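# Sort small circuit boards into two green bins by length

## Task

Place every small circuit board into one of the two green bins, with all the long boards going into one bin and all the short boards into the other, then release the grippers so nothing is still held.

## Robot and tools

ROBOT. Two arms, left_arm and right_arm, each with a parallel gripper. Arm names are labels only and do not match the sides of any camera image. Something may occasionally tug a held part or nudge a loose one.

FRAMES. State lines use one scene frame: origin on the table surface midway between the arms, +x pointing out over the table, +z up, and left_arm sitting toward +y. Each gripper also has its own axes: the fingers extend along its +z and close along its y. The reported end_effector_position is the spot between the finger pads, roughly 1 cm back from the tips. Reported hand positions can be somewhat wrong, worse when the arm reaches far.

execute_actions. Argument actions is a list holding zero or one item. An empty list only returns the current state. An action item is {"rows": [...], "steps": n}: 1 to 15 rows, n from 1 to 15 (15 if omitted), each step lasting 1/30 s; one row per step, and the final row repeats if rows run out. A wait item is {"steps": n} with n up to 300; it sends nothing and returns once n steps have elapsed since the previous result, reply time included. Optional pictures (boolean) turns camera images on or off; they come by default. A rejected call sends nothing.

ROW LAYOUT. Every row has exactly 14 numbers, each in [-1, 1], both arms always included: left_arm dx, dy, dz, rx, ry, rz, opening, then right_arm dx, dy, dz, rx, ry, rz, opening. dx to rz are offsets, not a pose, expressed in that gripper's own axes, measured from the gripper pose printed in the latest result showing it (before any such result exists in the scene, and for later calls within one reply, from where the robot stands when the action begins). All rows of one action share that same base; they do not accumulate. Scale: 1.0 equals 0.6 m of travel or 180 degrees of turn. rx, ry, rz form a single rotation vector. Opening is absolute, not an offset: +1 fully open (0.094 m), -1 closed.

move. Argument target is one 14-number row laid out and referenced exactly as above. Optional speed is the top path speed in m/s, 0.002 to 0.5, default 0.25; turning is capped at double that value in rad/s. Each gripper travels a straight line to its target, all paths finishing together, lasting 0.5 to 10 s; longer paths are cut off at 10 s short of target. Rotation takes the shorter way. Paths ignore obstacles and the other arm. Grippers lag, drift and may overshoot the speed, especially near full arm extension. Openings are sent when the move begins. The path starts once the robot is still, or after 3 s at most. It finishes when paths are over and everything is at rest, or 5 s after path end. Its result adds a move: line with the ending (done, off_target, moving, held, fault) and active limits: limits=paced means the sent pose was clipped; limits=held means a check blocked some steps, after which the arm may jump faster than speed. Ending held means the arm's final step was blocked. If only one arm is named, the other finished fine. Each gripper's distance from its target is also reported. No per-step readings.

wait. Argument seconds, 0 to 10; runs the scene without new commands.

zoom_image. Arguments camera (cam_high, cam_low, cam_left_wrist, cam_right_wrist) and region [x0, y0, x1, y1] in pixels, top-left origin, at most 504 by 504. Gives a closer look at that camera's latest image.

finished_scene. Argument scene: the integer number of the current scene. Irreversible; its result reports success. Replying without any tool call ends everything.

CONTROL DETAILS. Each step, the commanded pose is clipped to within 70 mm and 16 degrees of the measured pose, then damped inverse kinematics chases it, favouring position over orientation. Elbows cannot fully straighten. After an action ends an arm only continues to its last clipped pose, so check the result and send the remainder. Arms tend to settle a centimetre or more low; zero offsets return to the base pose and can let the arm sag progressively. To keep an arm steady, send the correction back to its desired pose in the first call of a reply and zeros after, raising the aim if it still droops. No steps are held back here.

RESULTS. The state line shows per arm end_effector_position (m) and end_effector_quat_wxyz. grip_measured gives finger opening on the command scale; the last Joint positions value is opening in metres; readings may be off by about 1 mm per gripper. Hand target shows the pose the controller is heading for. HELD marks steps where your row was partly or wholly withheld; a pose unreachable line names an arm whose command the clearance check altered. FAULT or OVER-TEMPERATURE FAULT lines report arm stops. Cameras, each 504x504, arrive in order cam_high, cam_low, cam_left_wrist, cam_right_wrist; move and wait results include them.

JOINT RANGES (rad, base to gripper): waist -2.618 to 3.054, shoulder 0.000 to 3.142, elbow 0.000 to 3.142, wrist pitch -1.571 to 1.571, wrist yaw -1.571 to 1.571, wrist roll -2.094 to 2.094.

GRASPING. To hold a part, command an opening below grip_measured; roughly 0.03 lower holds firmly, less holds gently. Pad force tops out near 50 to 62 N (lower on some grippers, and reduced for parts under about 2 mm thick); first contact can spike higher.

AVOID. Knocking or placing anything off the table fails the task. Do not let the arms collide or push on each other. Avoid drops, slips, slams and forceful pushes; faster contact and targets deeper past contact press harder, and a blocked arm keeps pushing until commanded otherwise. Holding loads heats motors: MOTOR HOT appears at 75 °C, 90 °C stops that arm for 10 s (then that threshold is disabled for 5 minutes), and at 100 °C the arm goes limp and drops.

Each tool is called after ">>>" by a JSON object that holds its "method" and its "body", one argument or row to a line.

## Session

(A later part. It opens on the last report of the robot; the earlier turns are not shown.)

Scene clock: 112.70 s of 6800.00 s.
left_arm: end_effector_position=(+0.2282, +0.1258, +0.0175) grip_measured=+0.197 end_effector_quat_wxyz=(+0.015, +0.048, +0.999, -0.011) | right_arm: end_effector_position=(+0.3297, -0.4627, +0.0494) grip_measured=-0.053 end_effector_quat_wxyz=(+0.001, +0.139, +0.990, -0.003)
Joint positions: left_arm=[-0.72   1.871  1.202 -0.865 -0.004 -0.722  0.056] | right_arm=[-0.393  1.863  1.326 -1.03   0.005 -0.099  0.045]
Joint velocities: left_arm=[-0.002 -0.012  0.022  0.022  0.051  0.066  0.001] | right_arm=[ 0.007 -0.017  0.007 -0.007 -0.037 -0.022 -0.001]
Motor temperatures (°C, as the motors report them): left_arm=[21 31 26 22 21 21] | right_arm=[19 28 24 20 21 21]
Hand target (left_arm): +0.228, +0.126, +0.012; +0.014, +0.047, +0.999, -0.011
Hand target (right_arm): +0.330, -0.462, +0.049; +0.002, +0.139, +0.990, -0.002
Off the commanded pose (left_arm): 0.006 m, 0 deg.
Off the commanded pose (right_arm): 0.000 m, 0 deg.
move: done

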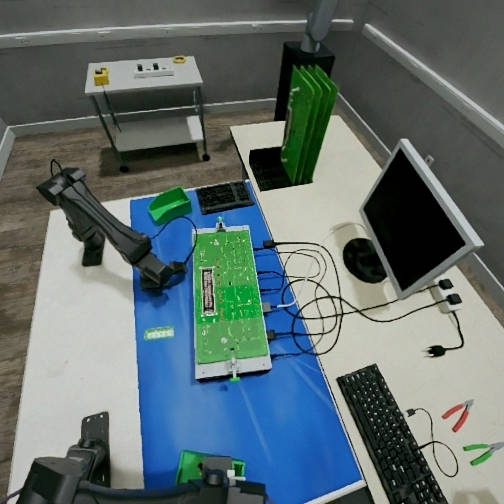

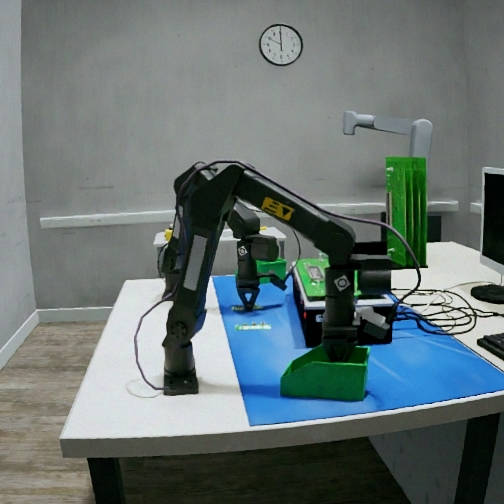

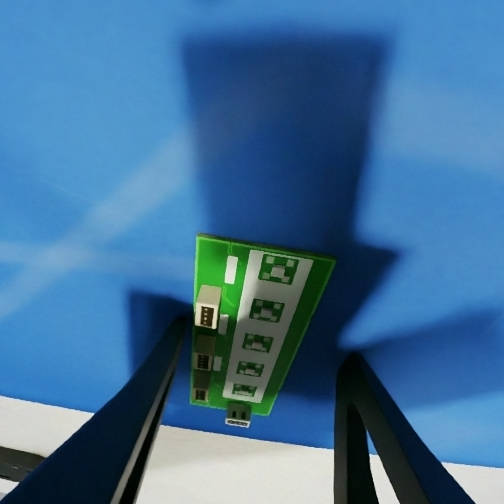

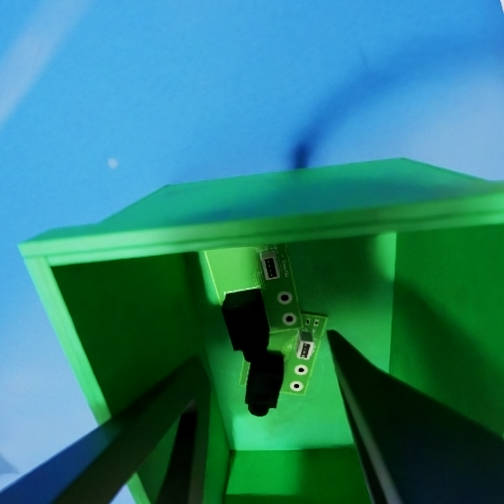

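>>> {"method": "move", "body": {
  "target": [0,0.018,0.012,-0.014,0,0,0.2,0,0,-0.1,0,0,0,-0.05],
  "speed": 0.1
}}

>>> {"method": "move", "body": {
  "target": [0,0,0.018,0,0,0,-0.39,0,0,0,0,0,0,-0.05],
  "speed": 0.04
}}

>>> {"method": "move", "body": {
  "target": [0,0,-0.07,0,0,0,-0.39,0,0,0,0,0,0,-0.05],
  "speed": 0.05
}}

Scene clock: 120.73 s of 6800.00 s.
left_arm: end_effector_position=(+0.2285, +0.1259, +0.0175) grip_measured=+0.197 end_effector_quat_wxyz=(+0.015, +0.049, +0.999, -0.011) | right_arm: end_effector_position=(+0.3238, -0.4606, +0.0953) grip_measured=-0.053 end_effector_quat_wxyz=(-0.019, +0.139, +0.990, +0.001)
Joint positions: left_arm=[-0.72   1.871  1.202 -0.864 -0.006 -0.72   0.056] | right_arm=[-0.393  1.842  1.485 -1.251  0.006 -0.099  0.045]
Joint velocities: left_arm=[-0.007 -0.012  0.002 -0.037 -0.007 -0.037  0.   ] | right_arm=[ 0.012  0.002  0.007 -0.007  0.007  0.022 -0.001]
Motor temperatures (°C, as the motors report them): left_arm=[21 31 26 22 21 21] | right_arm=[19 28 25 20 21 21]
Hand target (left_arm): +0.229, +0.137, +0.010; +0.015, +0.047, +0.999, +0.011
Hand target (right_arm): +0.329, -0.463, +0.109; +0.002, +0.139, +0.990, -0.003
Off the commanded pose (left_arm): 0.013 m, 2 deg.
Off the commanded pose (right_arm): 0.015 m, 2 deg.
After step 90, 3.83 s passed at rest.
move: off_target (left_arm, right_arm)

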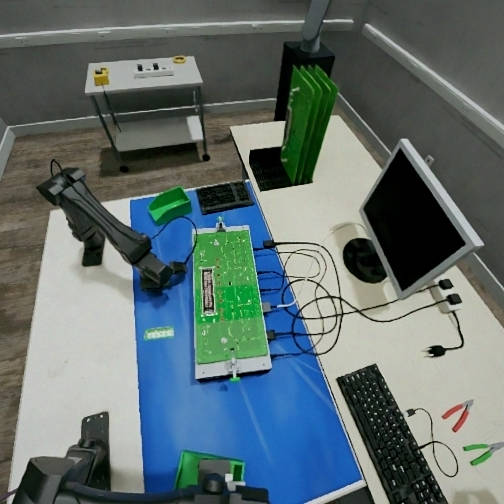

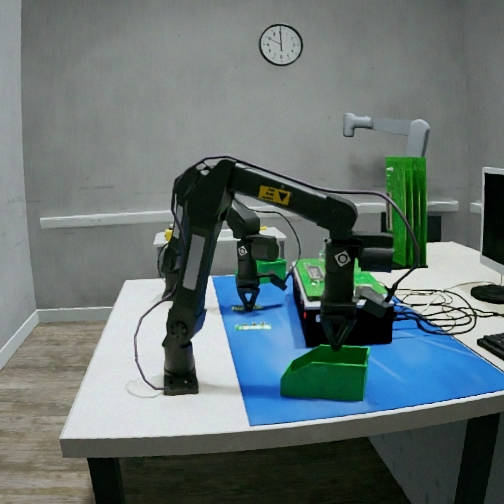

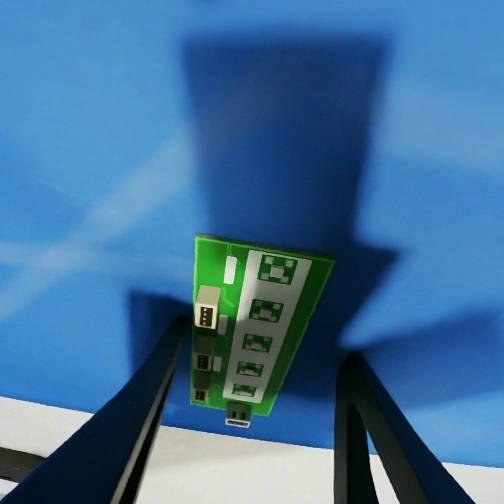

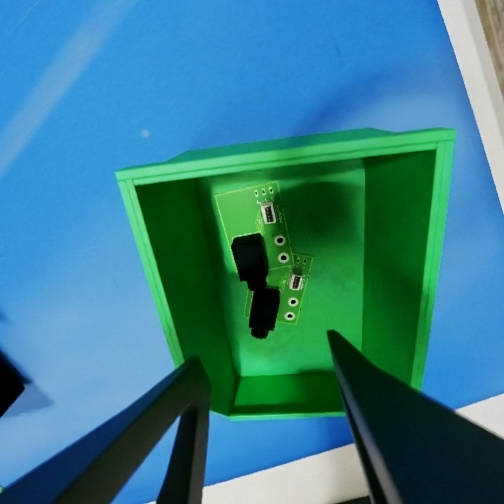

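Scene clock: 121.43 s of 6800.00 s.
left_arm: end_effector_position=(+0.2301, +0.1238, +0.0172) grip_measured=-0.353 end_effector_quat_wxyz=(+0.019, +0.049, +0.999, -0.015) | right_arm: end_effector_position=(+0.3238, -0.4606, +0.0953) grip_measured=-0.053 end_effector_quat_wxyz=(-0.019, +0.139, +0.990, +0.001)
Joint positions: left_arm=[-0.72   1.872  1.201 -0.852 -0.004 -0.72   0.03 ] | right_arm=[-0.393  1.842  1.485 -1.251  0.006 -0.099  0.045]
Joint velocities: left_arm=[-0.012  0.002  0.002 -0.022  0.066 -0.007  0.001] | right_arm=[-0.012 -0.012 -0.017 -0.022 -0.007  0.051 -0.001]
Motor temperatures (°C, as the motors report them): left_arm=[21 30 26 22 21 21] | right_arm=[19 28 25 20 21 21]
Hand target (left_arm): +0.229, +0.126, +0.007; +0.015, +0.049, +0.999, -0.011
Hand target (right_arm): +0.324, -0.461, +0.095; -0.019, +0.139, +0.990, +0.001
Off the commanded pose (left_arm): 0.011 m, 1 deg.
Off the commanded pose (right_arm): 0.000 m, 0 deg.
move: off_target (left_arm)

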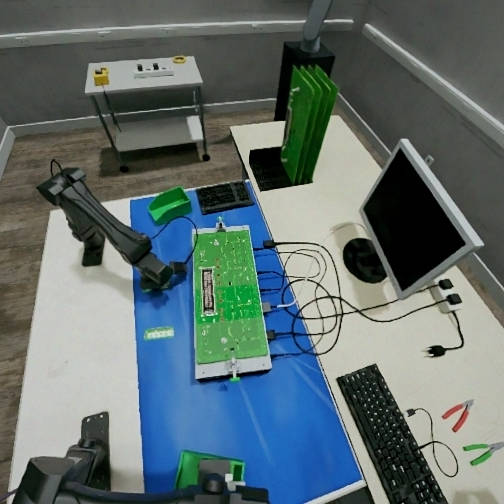

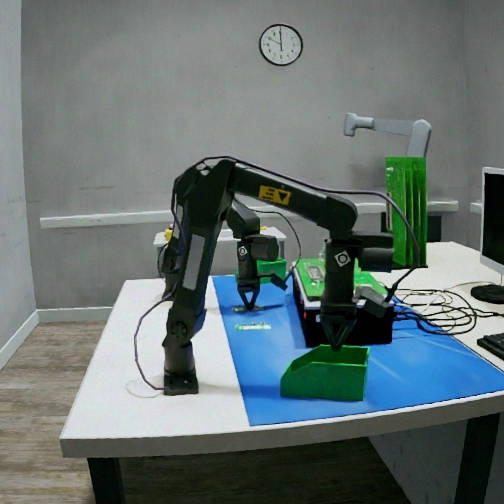

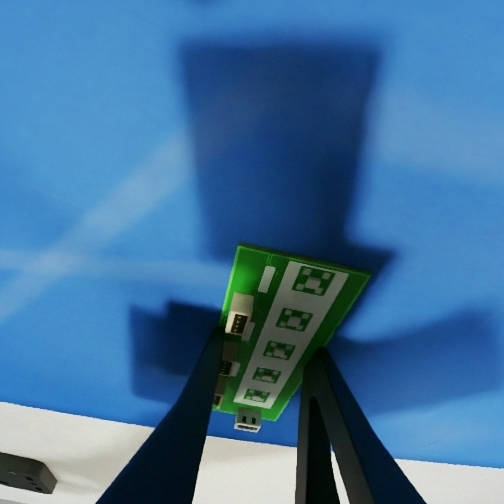

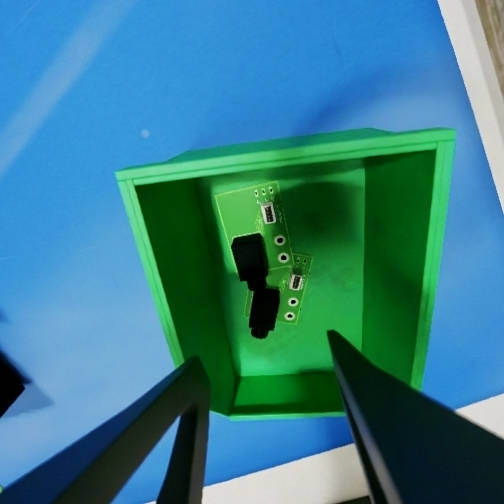

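Scene clock: 122.73 s of 6800.00 s.
left_arm: end_effector_position=(+0.2248, +0.1295, +0.0456) grip_measured=-0.353 end_effector_quat_wxyz=(+0.007, +0.049, +0.999, -0.004) | right_arm: end_effector_position=(+0.3238, -0.4606, +0.0953) grip_measured=-0.053 end_effector_quat_wxyz=(-0.019, +0.139, +0.990, +0.001)
Joint positions: left_arm=[-0.72   1.832  1.271 -0.994 -0.004 -0.72   0.03 ] | right_arm=[-0.393  1.842  1.485 -1.251  0.006 -0.099  0.045]
Joint velocities: left_arm=[ 0.007  0.007 -0.017 -0.11  -0.037  0.051  0.   ] | right_arm=[ 0.007  0.002 -0.007  0.037  0.022 -0.037 -0.001]
Motor temperatures (°C, as the motors report them): left_arm=[21 31 26 22 21 21] | right_arm=[19 28 25 20 21 21]
Hand target (left_arm): +0.229, +0.125, +0.059; +0.019, +0.049, +0.999, -0.015
Hand target (right_arm): +0.324, -0.461, +0.095; -0.019, +0.139, +0.990, +0.001
Off the commanded pose (left_arm): 0.015 m, 2 deg.
Off the commanded pose (right_arm): 0.000 m, 0 deg.
move: off_target (left_arm)

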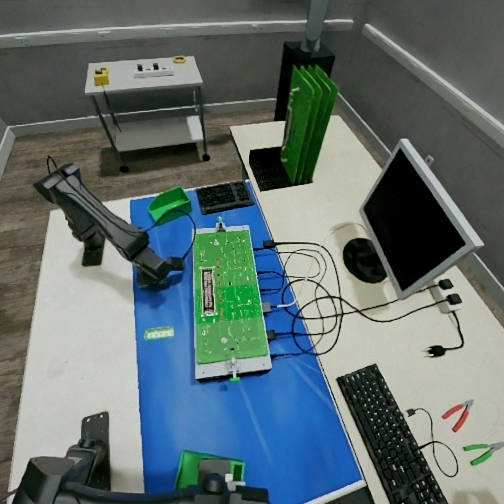

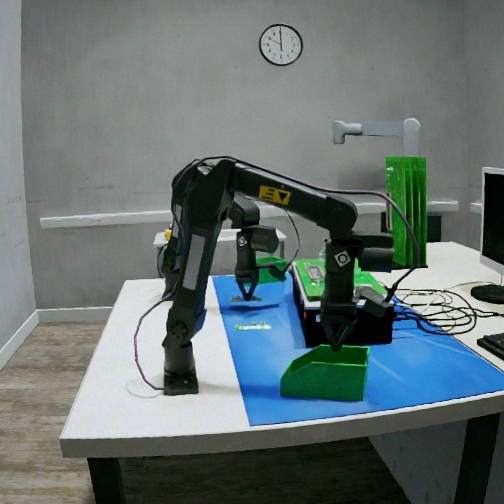

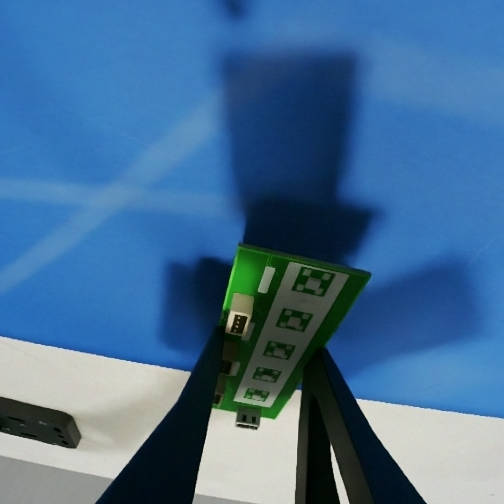

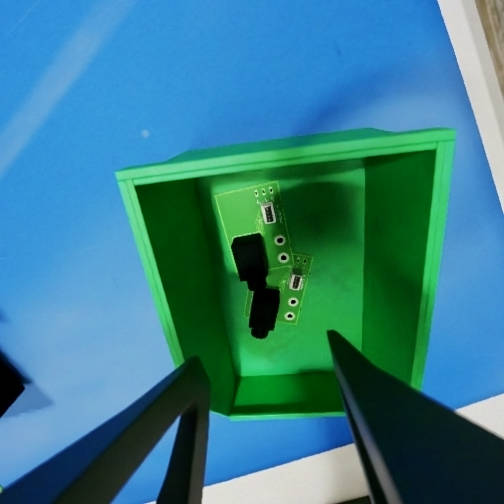

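>>> {"method": "move", "body": {
  "target": [0.02,0.25,-0.17,0,-0.01,0,-0.39,0,0,0,0,0,0,-0.05]
}}

>>> {"method": "move", "body": {
  "target": [-0.13,0.35,-0.04,0,-0.01,-0.135,-0.39,0,0,0,0,0,0,-0.05]
}}

Scene clock: 132.83 s of 6800.00 s.
left_arm: end_effector_position=(+0.2224, +0.2786, +0.1372) grip_measured=-0.353 end_effector_quat_wxyz=(+0.012, +0.048, +0.999, +0.002) | right_arm: end_effector_position=(+0.3238, -0.4606, +0.0953) grip_measured=-0.053 end_effector_quat_wxyz=(-0.019, +0.139, +0.990, +0.001)
Joint positions: left_arm=[-0.301  1.442  1.222 -1.33  -0.012 -0.301  0.03 ] | right_arm=[-0.393  1.842  1.485 -1.251  0.006 -0.099  0.045]
Joint velocities: left_arm=[-0.017 -0.002  0.002  0.007 -0.037 -0.037  0.001] | right_arm=[-0.007 -0.002 -0.012  0.051 -0.022  0.022  0.   ]
Motor temperatures (°C, as the motors report them): left_arm=[21 32 27 22 21 21] | right_arm=[19 28 24 20 21 21]
Hand target (left_arm): +0.226, +0.280, +0.148; +0.027, +0.049, +0.998, -0.001
Hand target (right_arm): +0.324, -0.461, +0.095; -0.019, +0.139, +0.990, +0.001
Off the commanded pose (left_arm): 0.010 m, 1 deg.
Off the commanded pose (right_arm): 0.000 m, 0 deg.
After step 90, 5.70 s passed at rest.
move: done

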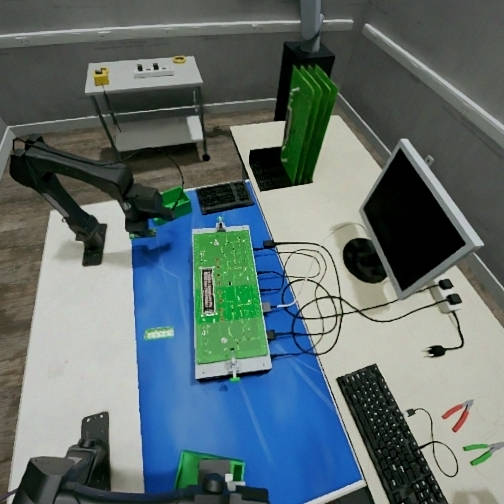

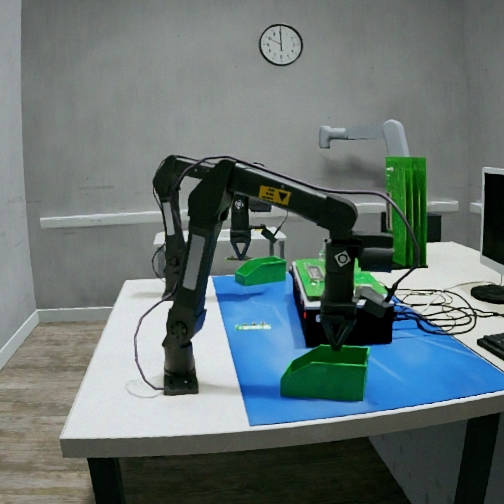

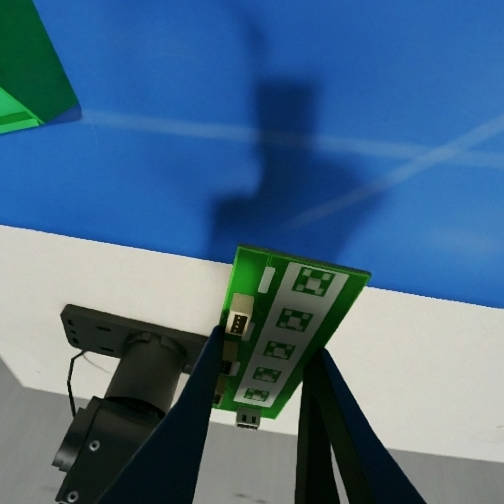

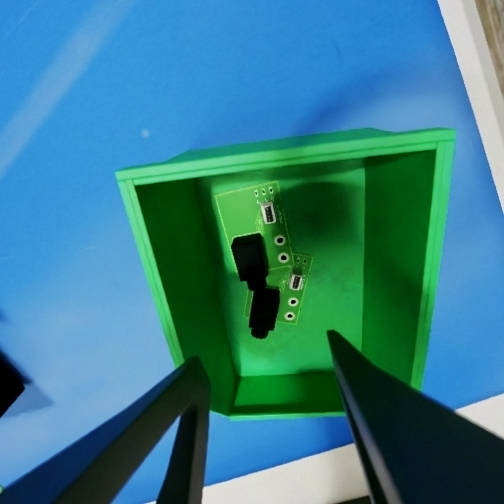

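Scene clock: 134.37 s of 6800.00 s.
left_arm: end_effector_position=(+0.3163, +0.4814, +0.1608) grip_measured=-0.353 end_effector_quat_wxyz=(+0.026, -0.166, +0.986, +0.009) | right_arm: end_effector_position=(+0.3238, -0.4606, +0.0953) grip_measured=-0.053 end_effector_quat_wxyz=(-0.019, +0.139, +0.990, +0.001)
Joint positions: left_arm=[ 0.425  1.78   1.667 -1.404 -0.009 -0.005  0.03 ] | right_arm=[-0.393  1.842  1.485 -1.251  0.006 -0.099  0.045]
Joint velocities: left_arm=[ 0.007 -0.012  0.002 -0.051 -0.081 -0.022  0.   ] | right_arm=[-0.012 -0.022 -0.012 -0.007  0.007 -0.051 -0.001]
Motor temperatures (°C, as the motors report them): left_arm=[21 32 27 22 21 21] | right_arm=[19 28 24 20 21 21]
Hand target (left_arm): +0.319, +0.481, +0.167; +0.032, -0.162, +0.986, +0.007
Hand target (right_arm): +0.324, -0.461, +0.095; -0.019, +0.139, +0.990, +0.001
Off the commanded pose (left_arm): 0.005 m, 1 deg.
Off the commanded pose (right_arm): 0.000 m, 0 deg.
move: done

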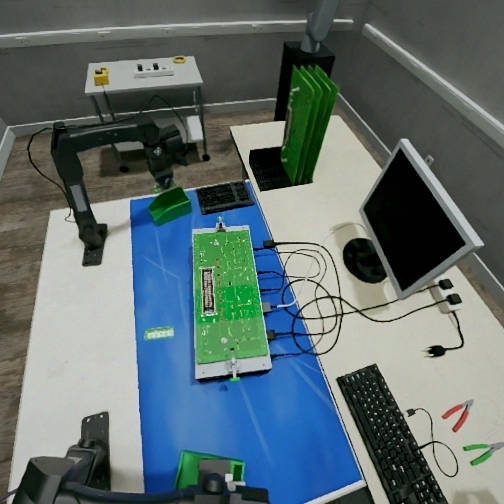

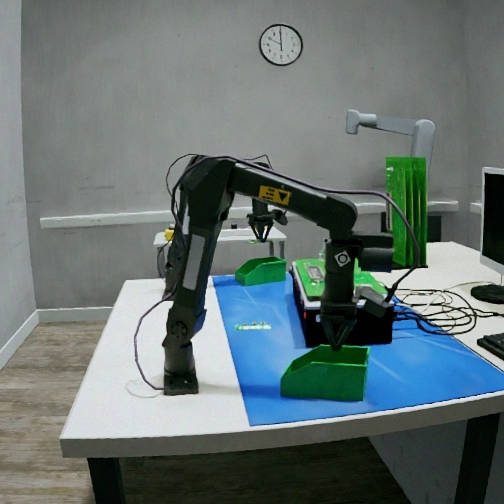

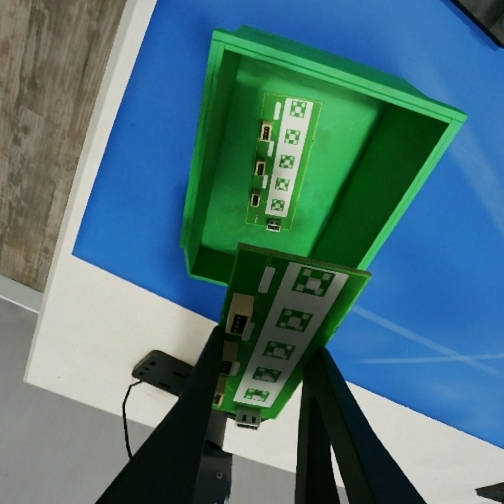

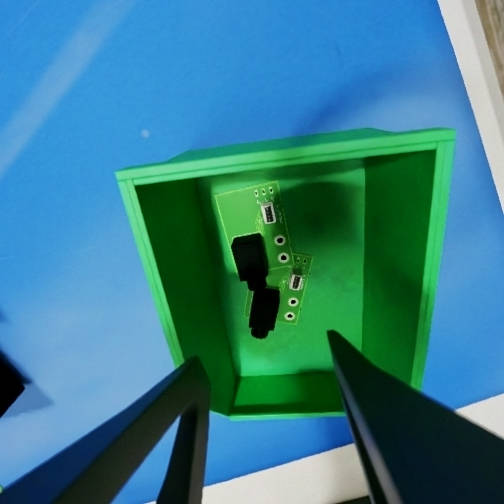

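>>> {"method": "move", "body": {
  "target": [-0.015,-0.008,0.165,0,0,0,-0.39,0,0,0,0,0,0,-0.05],
  "speed": 0.1
}}

Scene clock: 138.30 s of 6800.00 s.
left_arm: end_effector_position=(+0.3274, +0.4852, +0.0644) grip_measured=-0.353 end_effector_quat_wxyz=(+0.023, -0.168, +0.986, +0.008) | right_arm: end_effector_position=(+0.3238, -0.4606, +0.0953) grip_measured=-0.053 end_effector_quat_wxyz=(-0.019, +0.139, +0.990, +0.001)
Joint positions: left_arm=[ 0.425  1.852  1.373 -1.045 -0.009 -0.009  0.03 ] | right_arm=[-0.393  1.842  1.485 -1.251  0.006 -0.099  0.045]
Joint velocities: left_arm=[-0.002 -0.012 -0.002 -0.066  0.007  0.022 -0.   ] | right_arm=[ 0.002  0.002  0.002 -0.022  0.051 -0.037 -0.001]
Motor temperatures (°C, as the motors report them): left_arm=[21 31 27 22 21 21] | right_arm=[19 28 24 20 21 21]
Hand target (left_arm): +0.330, +0.483, +0.062; +0.026, -0.166, +0.986, +0.008
Hand target (right_arm): +0.324, -0.461, +0.095; -0.019, +0.139, +0.990, +0.001
Off the commanded pose (left_arm): 0.005 m, 0 deg.
Off the commanded pose (right_arm): 0.000 m, 0 deg.
move: done

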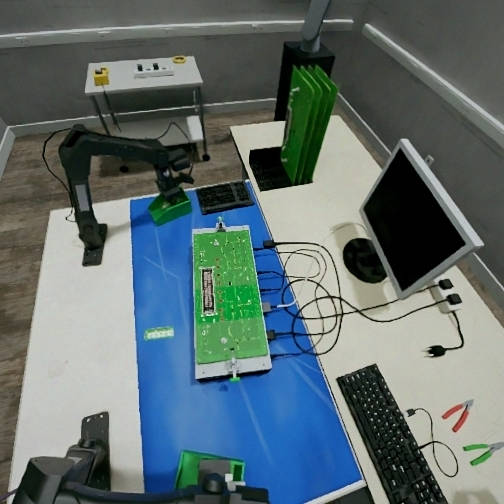

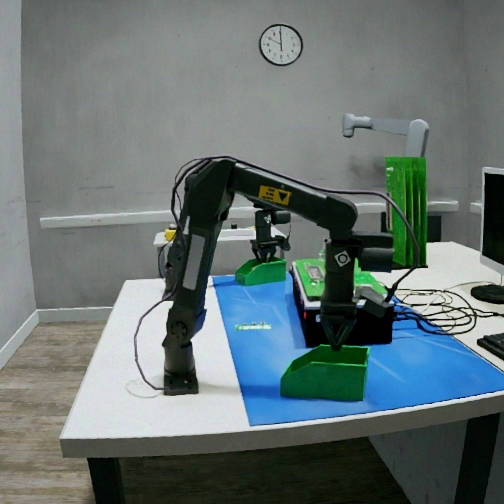

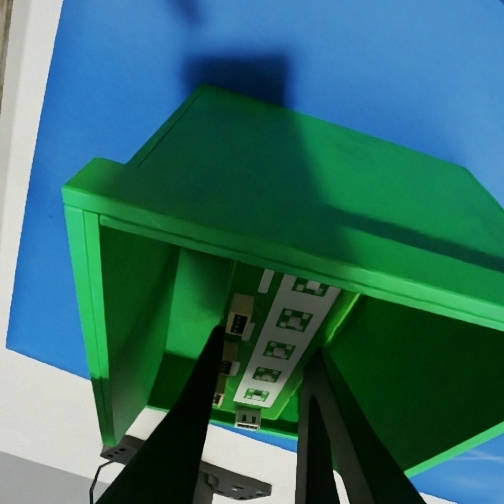

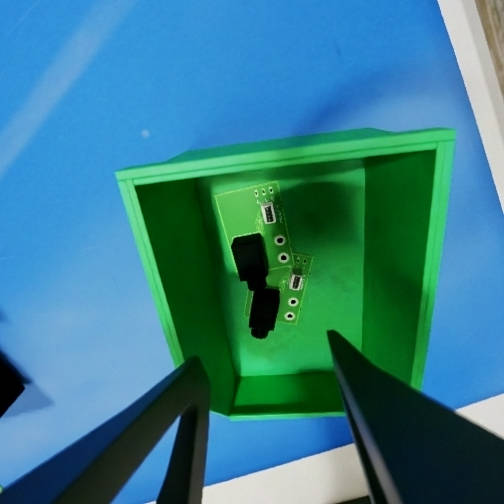

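>>> {"method": "move", "body": {
  "target": [0,0,0,0,0,0,-0.05,0,0,0,0,0,0,-0.05]
}}

>>> {"method": "move", "body": {
  "target": [0,0,-0.15,0,0,0,-0.05,0,0,0,0,0,0,-0.05]
}}

>>> {"method": "move", "body": {
  "target": [0.30,-0.31,0,0,-0.015,0.107,0.2,0,0,0,0,0,0,-0.05]
}}

>>> {"method": "move", "body": {
  "target": [0,-0.51,0.1,0.015,-0.015,0.04,0.2,0,0,0,0,0,0,-0.05]
}}

Scene clock: 145.00 s of 6800.00 s.
left_arm: end_effector_position=(+0.3278, +0.4853, +0.0645) grip_measured=-0.053 end_effector_quat_wxyz=(+0.023, -0.168, +0.986, +0.008) | right_arm: end_effector_position=(+0.3238, -0.4606, +0.0953) grip_measured=-0.053 end_effector_quat_wxyz=(-0.019, +0.139, +0.990, +0.001)
Joint positions: left_arm=[ 0.425  1.852  1.373 -1.043 -0.009 -0.009  0.044] | right_arm=[-0.393  1.842  1.485 -1.251  0.006 -0.099  0.045]
Joint velocities: left_arm=[ 0.007  0.012 -0.017  0.037 -0.037 -0.007 -0.001] | right_arm=[ 0.007 -0.017 -0.002 -0.125 -0.007 -0.066  0.   ]
Motor temperatures (°C, as the motors report them): left_arm=[21 32 27 22 21 21] | right_arm=[19 28 24 20 21 21]
Hand target (left_arm): +0.327, +0.485, +0.064; +0.023, -0.168, +0.986, +0.008
Hand target (right_arm): +0.324, -0.461, +0.095; -0.019, +0.139, +0.990, +0.001
Off the commanded pose (left_arm): 0.000 m, 0 deg.
Off the commanded pose (right_arm): 0.000 m, 0 deg.
After step 90, 3.00 s passed at rest.
move: done

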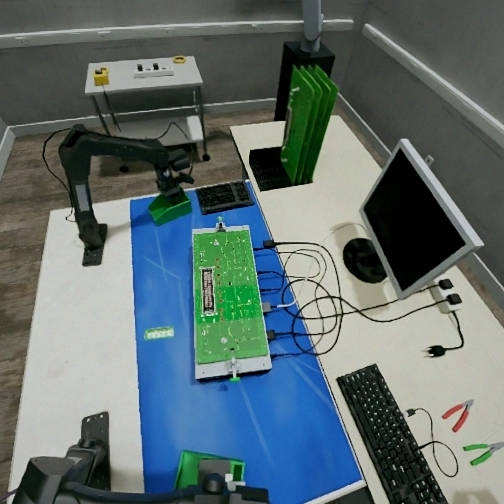

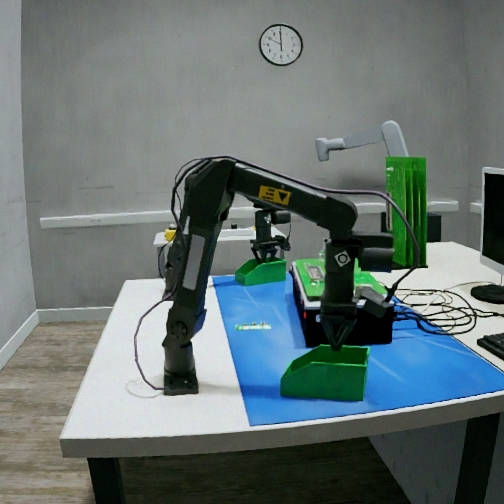

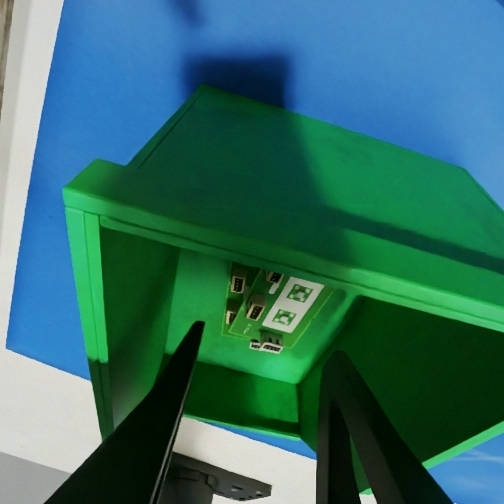

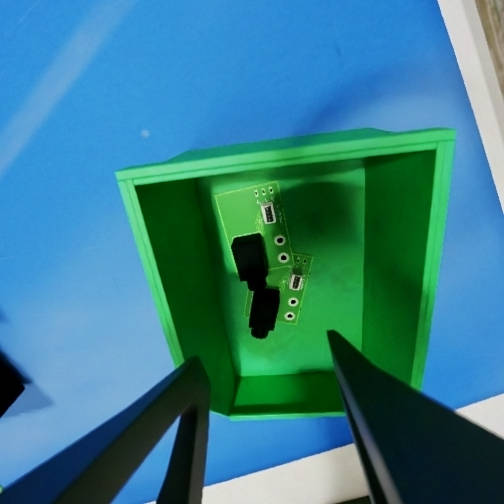

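Scene clock: 146.10 s of 6800.00 s.
left_arm: end_effector_position=(+0.3235, +0.4838, +0.1476) grip_measured=-0.053 end_effector_quat_wxyz=(+0.018, -0.168, +0.986, +0.007) | right_arm: end_effector_position=(+0.3238, -0.4606, +0.0953) grip_measured=-0.053 end_effector_quat_wxyz=(-0.019, +0.139, +0.990, +0.001)
Joint positions: left_arm=[ 0.425  1.821  1.666 -1.378 -0.009 -0.009  0.044] | right_arm=[-0.393  1.842  1.485 -1.251  0.006 -0.099  0.045]
Joint velocities: left_arm=[-0.007  0.002 -0.007 -0.007 -0.037  0.007  0.001] | right_arm=[-0.007  0.017 -0.012 -0.022  0.066 -0.037 -0.   ]
Motor temperatures (°C, as the motors report them): left_arm=[21 32 27 22 21 21] | right_arm=[19 28 24 20 21 21]
Hand target (left_arm): +0.325, +0.483, +0.154; +0.023, -0.168, +0.986, +0.008
Hand target (right_arm): +0.324, -0.461, +0.095; -0.019, +0.139, +0.990, +0.001
Off the commanded pose (left_arm): 0.007 m, 1 deg.
Off the commanded pose (right_arm): 0.000 m, 0 deg.
move: done

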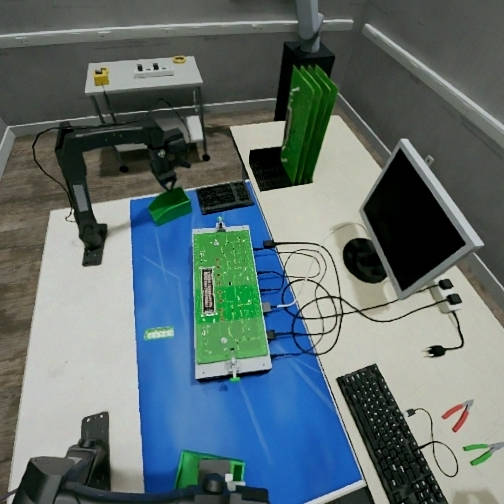

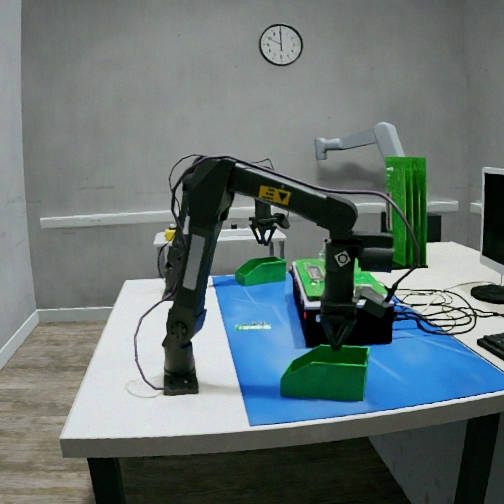

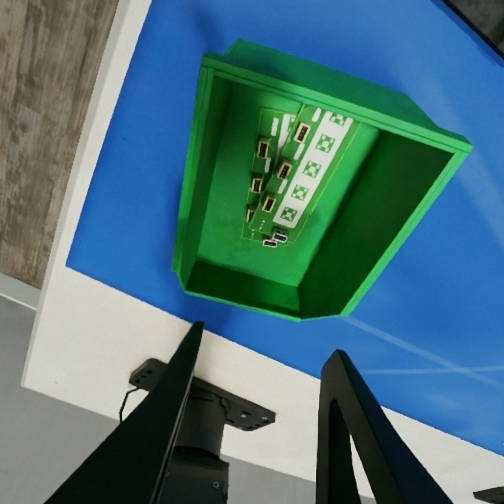

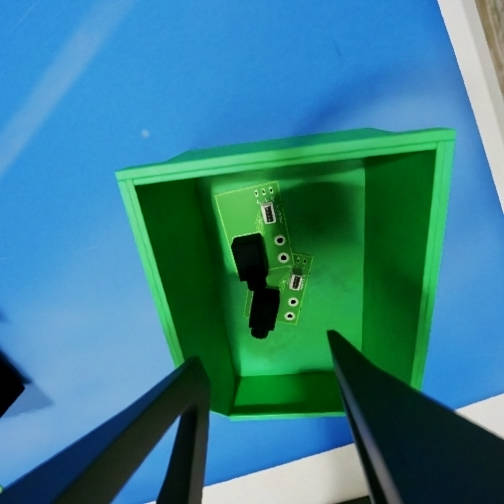

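Scene clock: 147.80 s of 6800.00 s.
left_arm: end_effector_position=(+0.2141, +0.2459, +0.1388) grip_measured=+0.197 end_effector_quat_wxyz=(+0.023, +0.002, +1.000, +0.003) | right_arm: end_effector_position=(+0.3238, -0.4606, +0.0953) grip_measured=-0.053 end_effector_quat_wxyz=(-0.019, +0.139, +0.990, +0.001)
Joint positions: left_arm=[-0.446  1.453  1.238 -1.319 -0.029 -0.539  0.056] | right_arm=[-0.393  1.842  1.485 -1.251  0.006 -0.099  0.045]
Joint velocities: left_arm=[-0.032  0.002 -0.027 -0.007  0.022 -0.081 -0.   ] | right_arm=[-0.007 -0.017  0.002  0.037  0.022 -0.037  0.   ]
Motor temperatures (°C, as the motors report them): left_arm=[21 32 27 22 21 21] | right_arm=[19 28 24 20 21 21]
Hand target (left_arm): +0.216, +0.247, +0.141; +0.035, -0.000, +0.999, +0.004
Hand target (right_arm): +0.324, -0.461, +0.095; -0.019, +0.139, +0.990, +0.001
Off the commanded pose (left_arm): 0.003 m, 2 deg.
Off the commanded pose (right_arm): 0.000 m, 0 deg.
move: done

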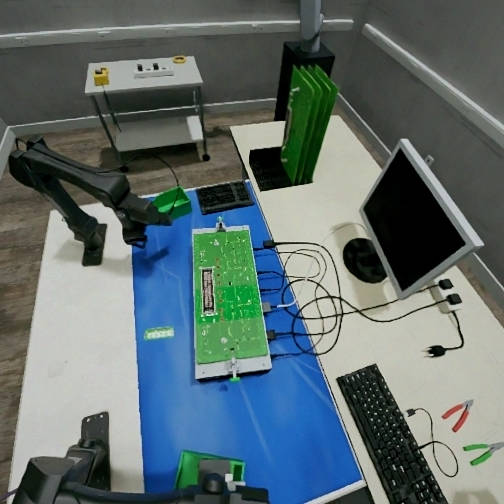

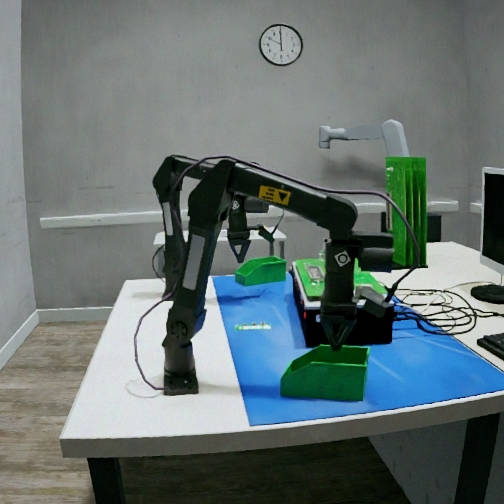

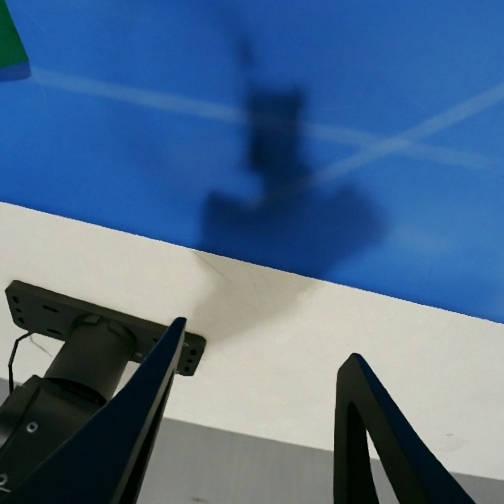

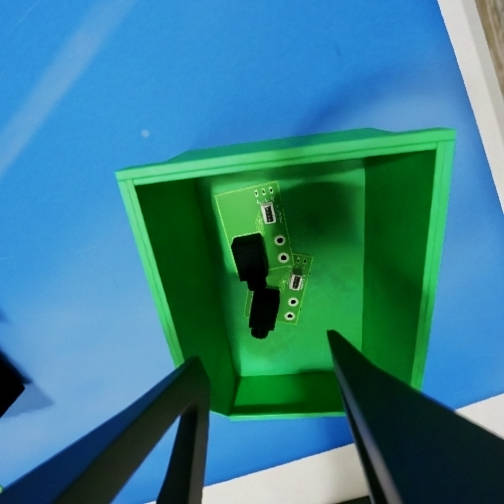

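Scene clock: 149.83 s of 6800.00 s.
left_arm: end_effector_position=(+0.2124, -0.0589, +0.0690) grip_measured=+0.197 end_effector_quat_wxyz=(+0.031, +0.068, +0.997, -0.023) | right_arm: end_effector_position=(+0.3238, -0.4606, +0.0953) grip_measured=-0.053 end_effector_quat_wxyz=(-0.019, +0.139, +0.990, +0.001)
Joint positions: left_arm=[-1.022  2.378  2.2   -1.321 -0.032 -0.981  0.056] | right_arm=[-0.393  1.842  1.485 -1.251  0.006 -0.099  0.045]
Joint velocities: left_arm=[-0.027 -0.012  0.002 -0.037 -0.007 -0.051 -0.   ] | right_arm=[ 0.007  0.012 -0.012  0.007  0.037  0.007 -0.001]
Motor temperatures (°C, as the motors report them): left_arm=[21 32 27 22 21 21] | right_arm=[19 28 24 20 21 21]
Hand target (left_arm): +0.216, -0.059, +0.075; +0.040, +0.065, +0.997, -0.023
Hand target (right_arm): +0.324, -0.461, +0.095; -0.019, +0.139, +0.990, +0.001
Off the commanded pose (left_arm): 0.009 m, 2 deg.
Off the commanded pose (right_arm): 0.000 m, 0 deg.
move: done

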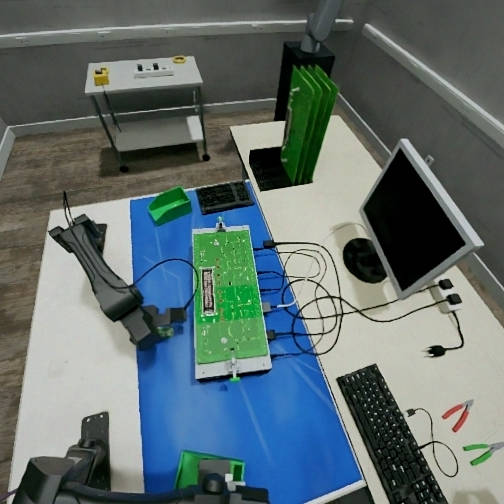

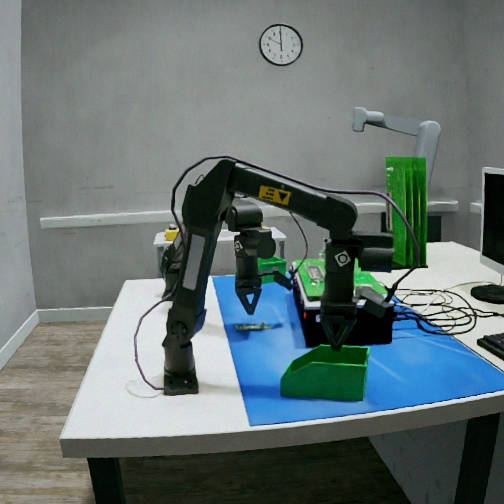

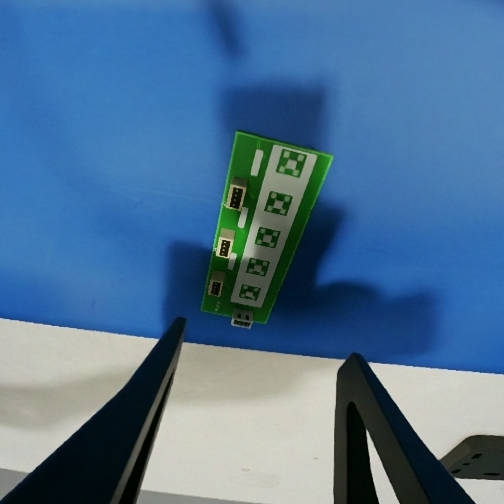

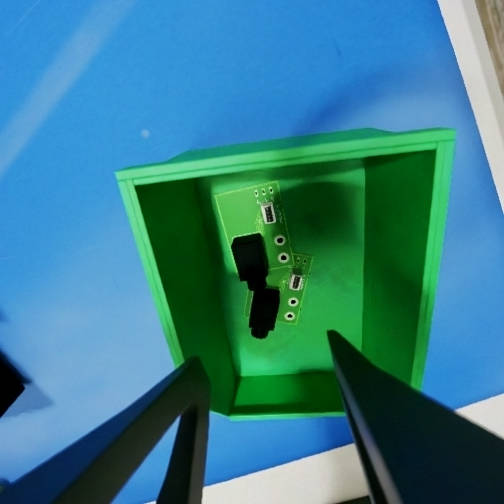

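>>> {"method": "move", "body": {
  "target": [0,0.028,0.095,-0.012,0,0.01,0.2,0,0,0,0,0,0,-0.05],
  "speed": 0.04
}}

Scene clock: 155.67 s of 6800.00 s.
left_arm: end_effector_position=(+0.2099, -0.0483, +0.0215) grip_measured=+0.197 end_effector_quat_wxyz=(+0.024, +0.087, +0.996, -0.009) | right_arm: end_effector_position=(+0.3238, -0.4606, +0.0953) grip_measured=-0.053 end_effector_quat_wxyz=(-0.019, +0.139, +0.990, +0.001)
Joint positions: left_arm=[-1.017  2.373  2.003 -1.162 -0.032 -0.938  0.056] | right_arm=[-0.393  1.842  1.485 -1.251  0.006 -0.099  0.045]
Joint velocities: left_arm=[-0.012 -0.002 -0.012  0.007 -0.051  0.037  0.   ] | right_arm=[-0.007 -0.012 -0.002 -0.081 -0.037 -0.11   0.001]
Motor temperatures (°C, as the motors report them): left_arm=[21 34 28 22 21 21] | right_arm=[19 28 24 20 21 21]
Hand target (left_arm): +0.218, -0.044, +0.012; +0.033, +0.083, +0.996, -0.003
Hand target (right_arm): +0.324, -0.461, +0.095; -0.019, +0.139, +0.990, +0.001
Off the commanded pose (left_arm): 0.013 m, 1 deg.
Off the commanded pose (right_arm): 0.000 m, 0 deg.
move: off_target (left_arm)

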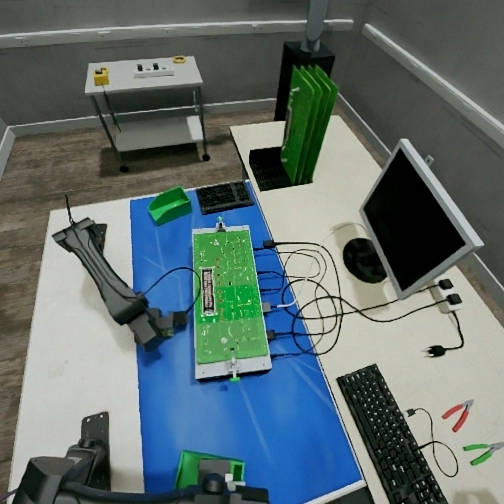

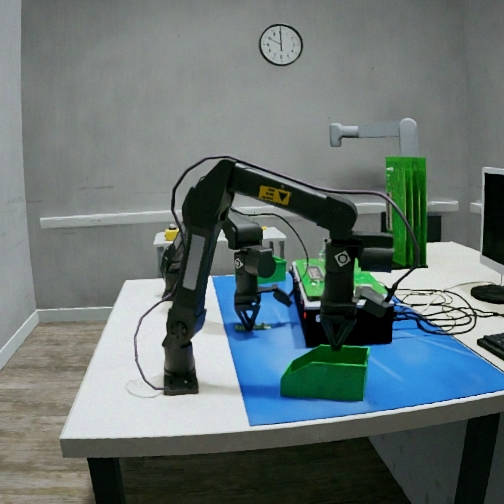

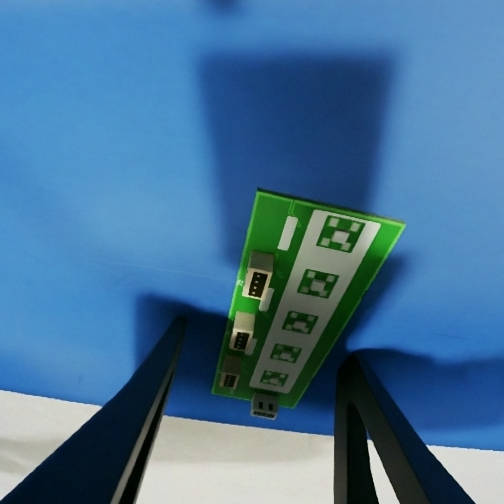

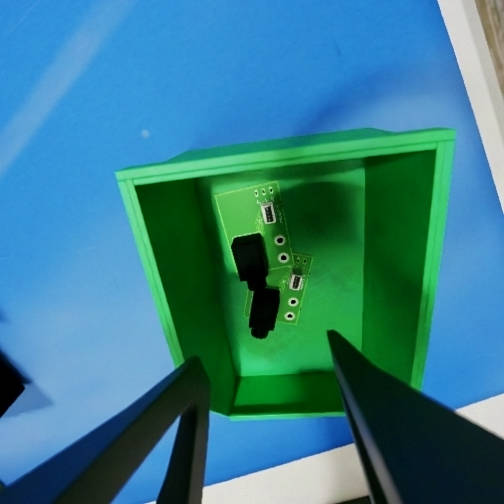

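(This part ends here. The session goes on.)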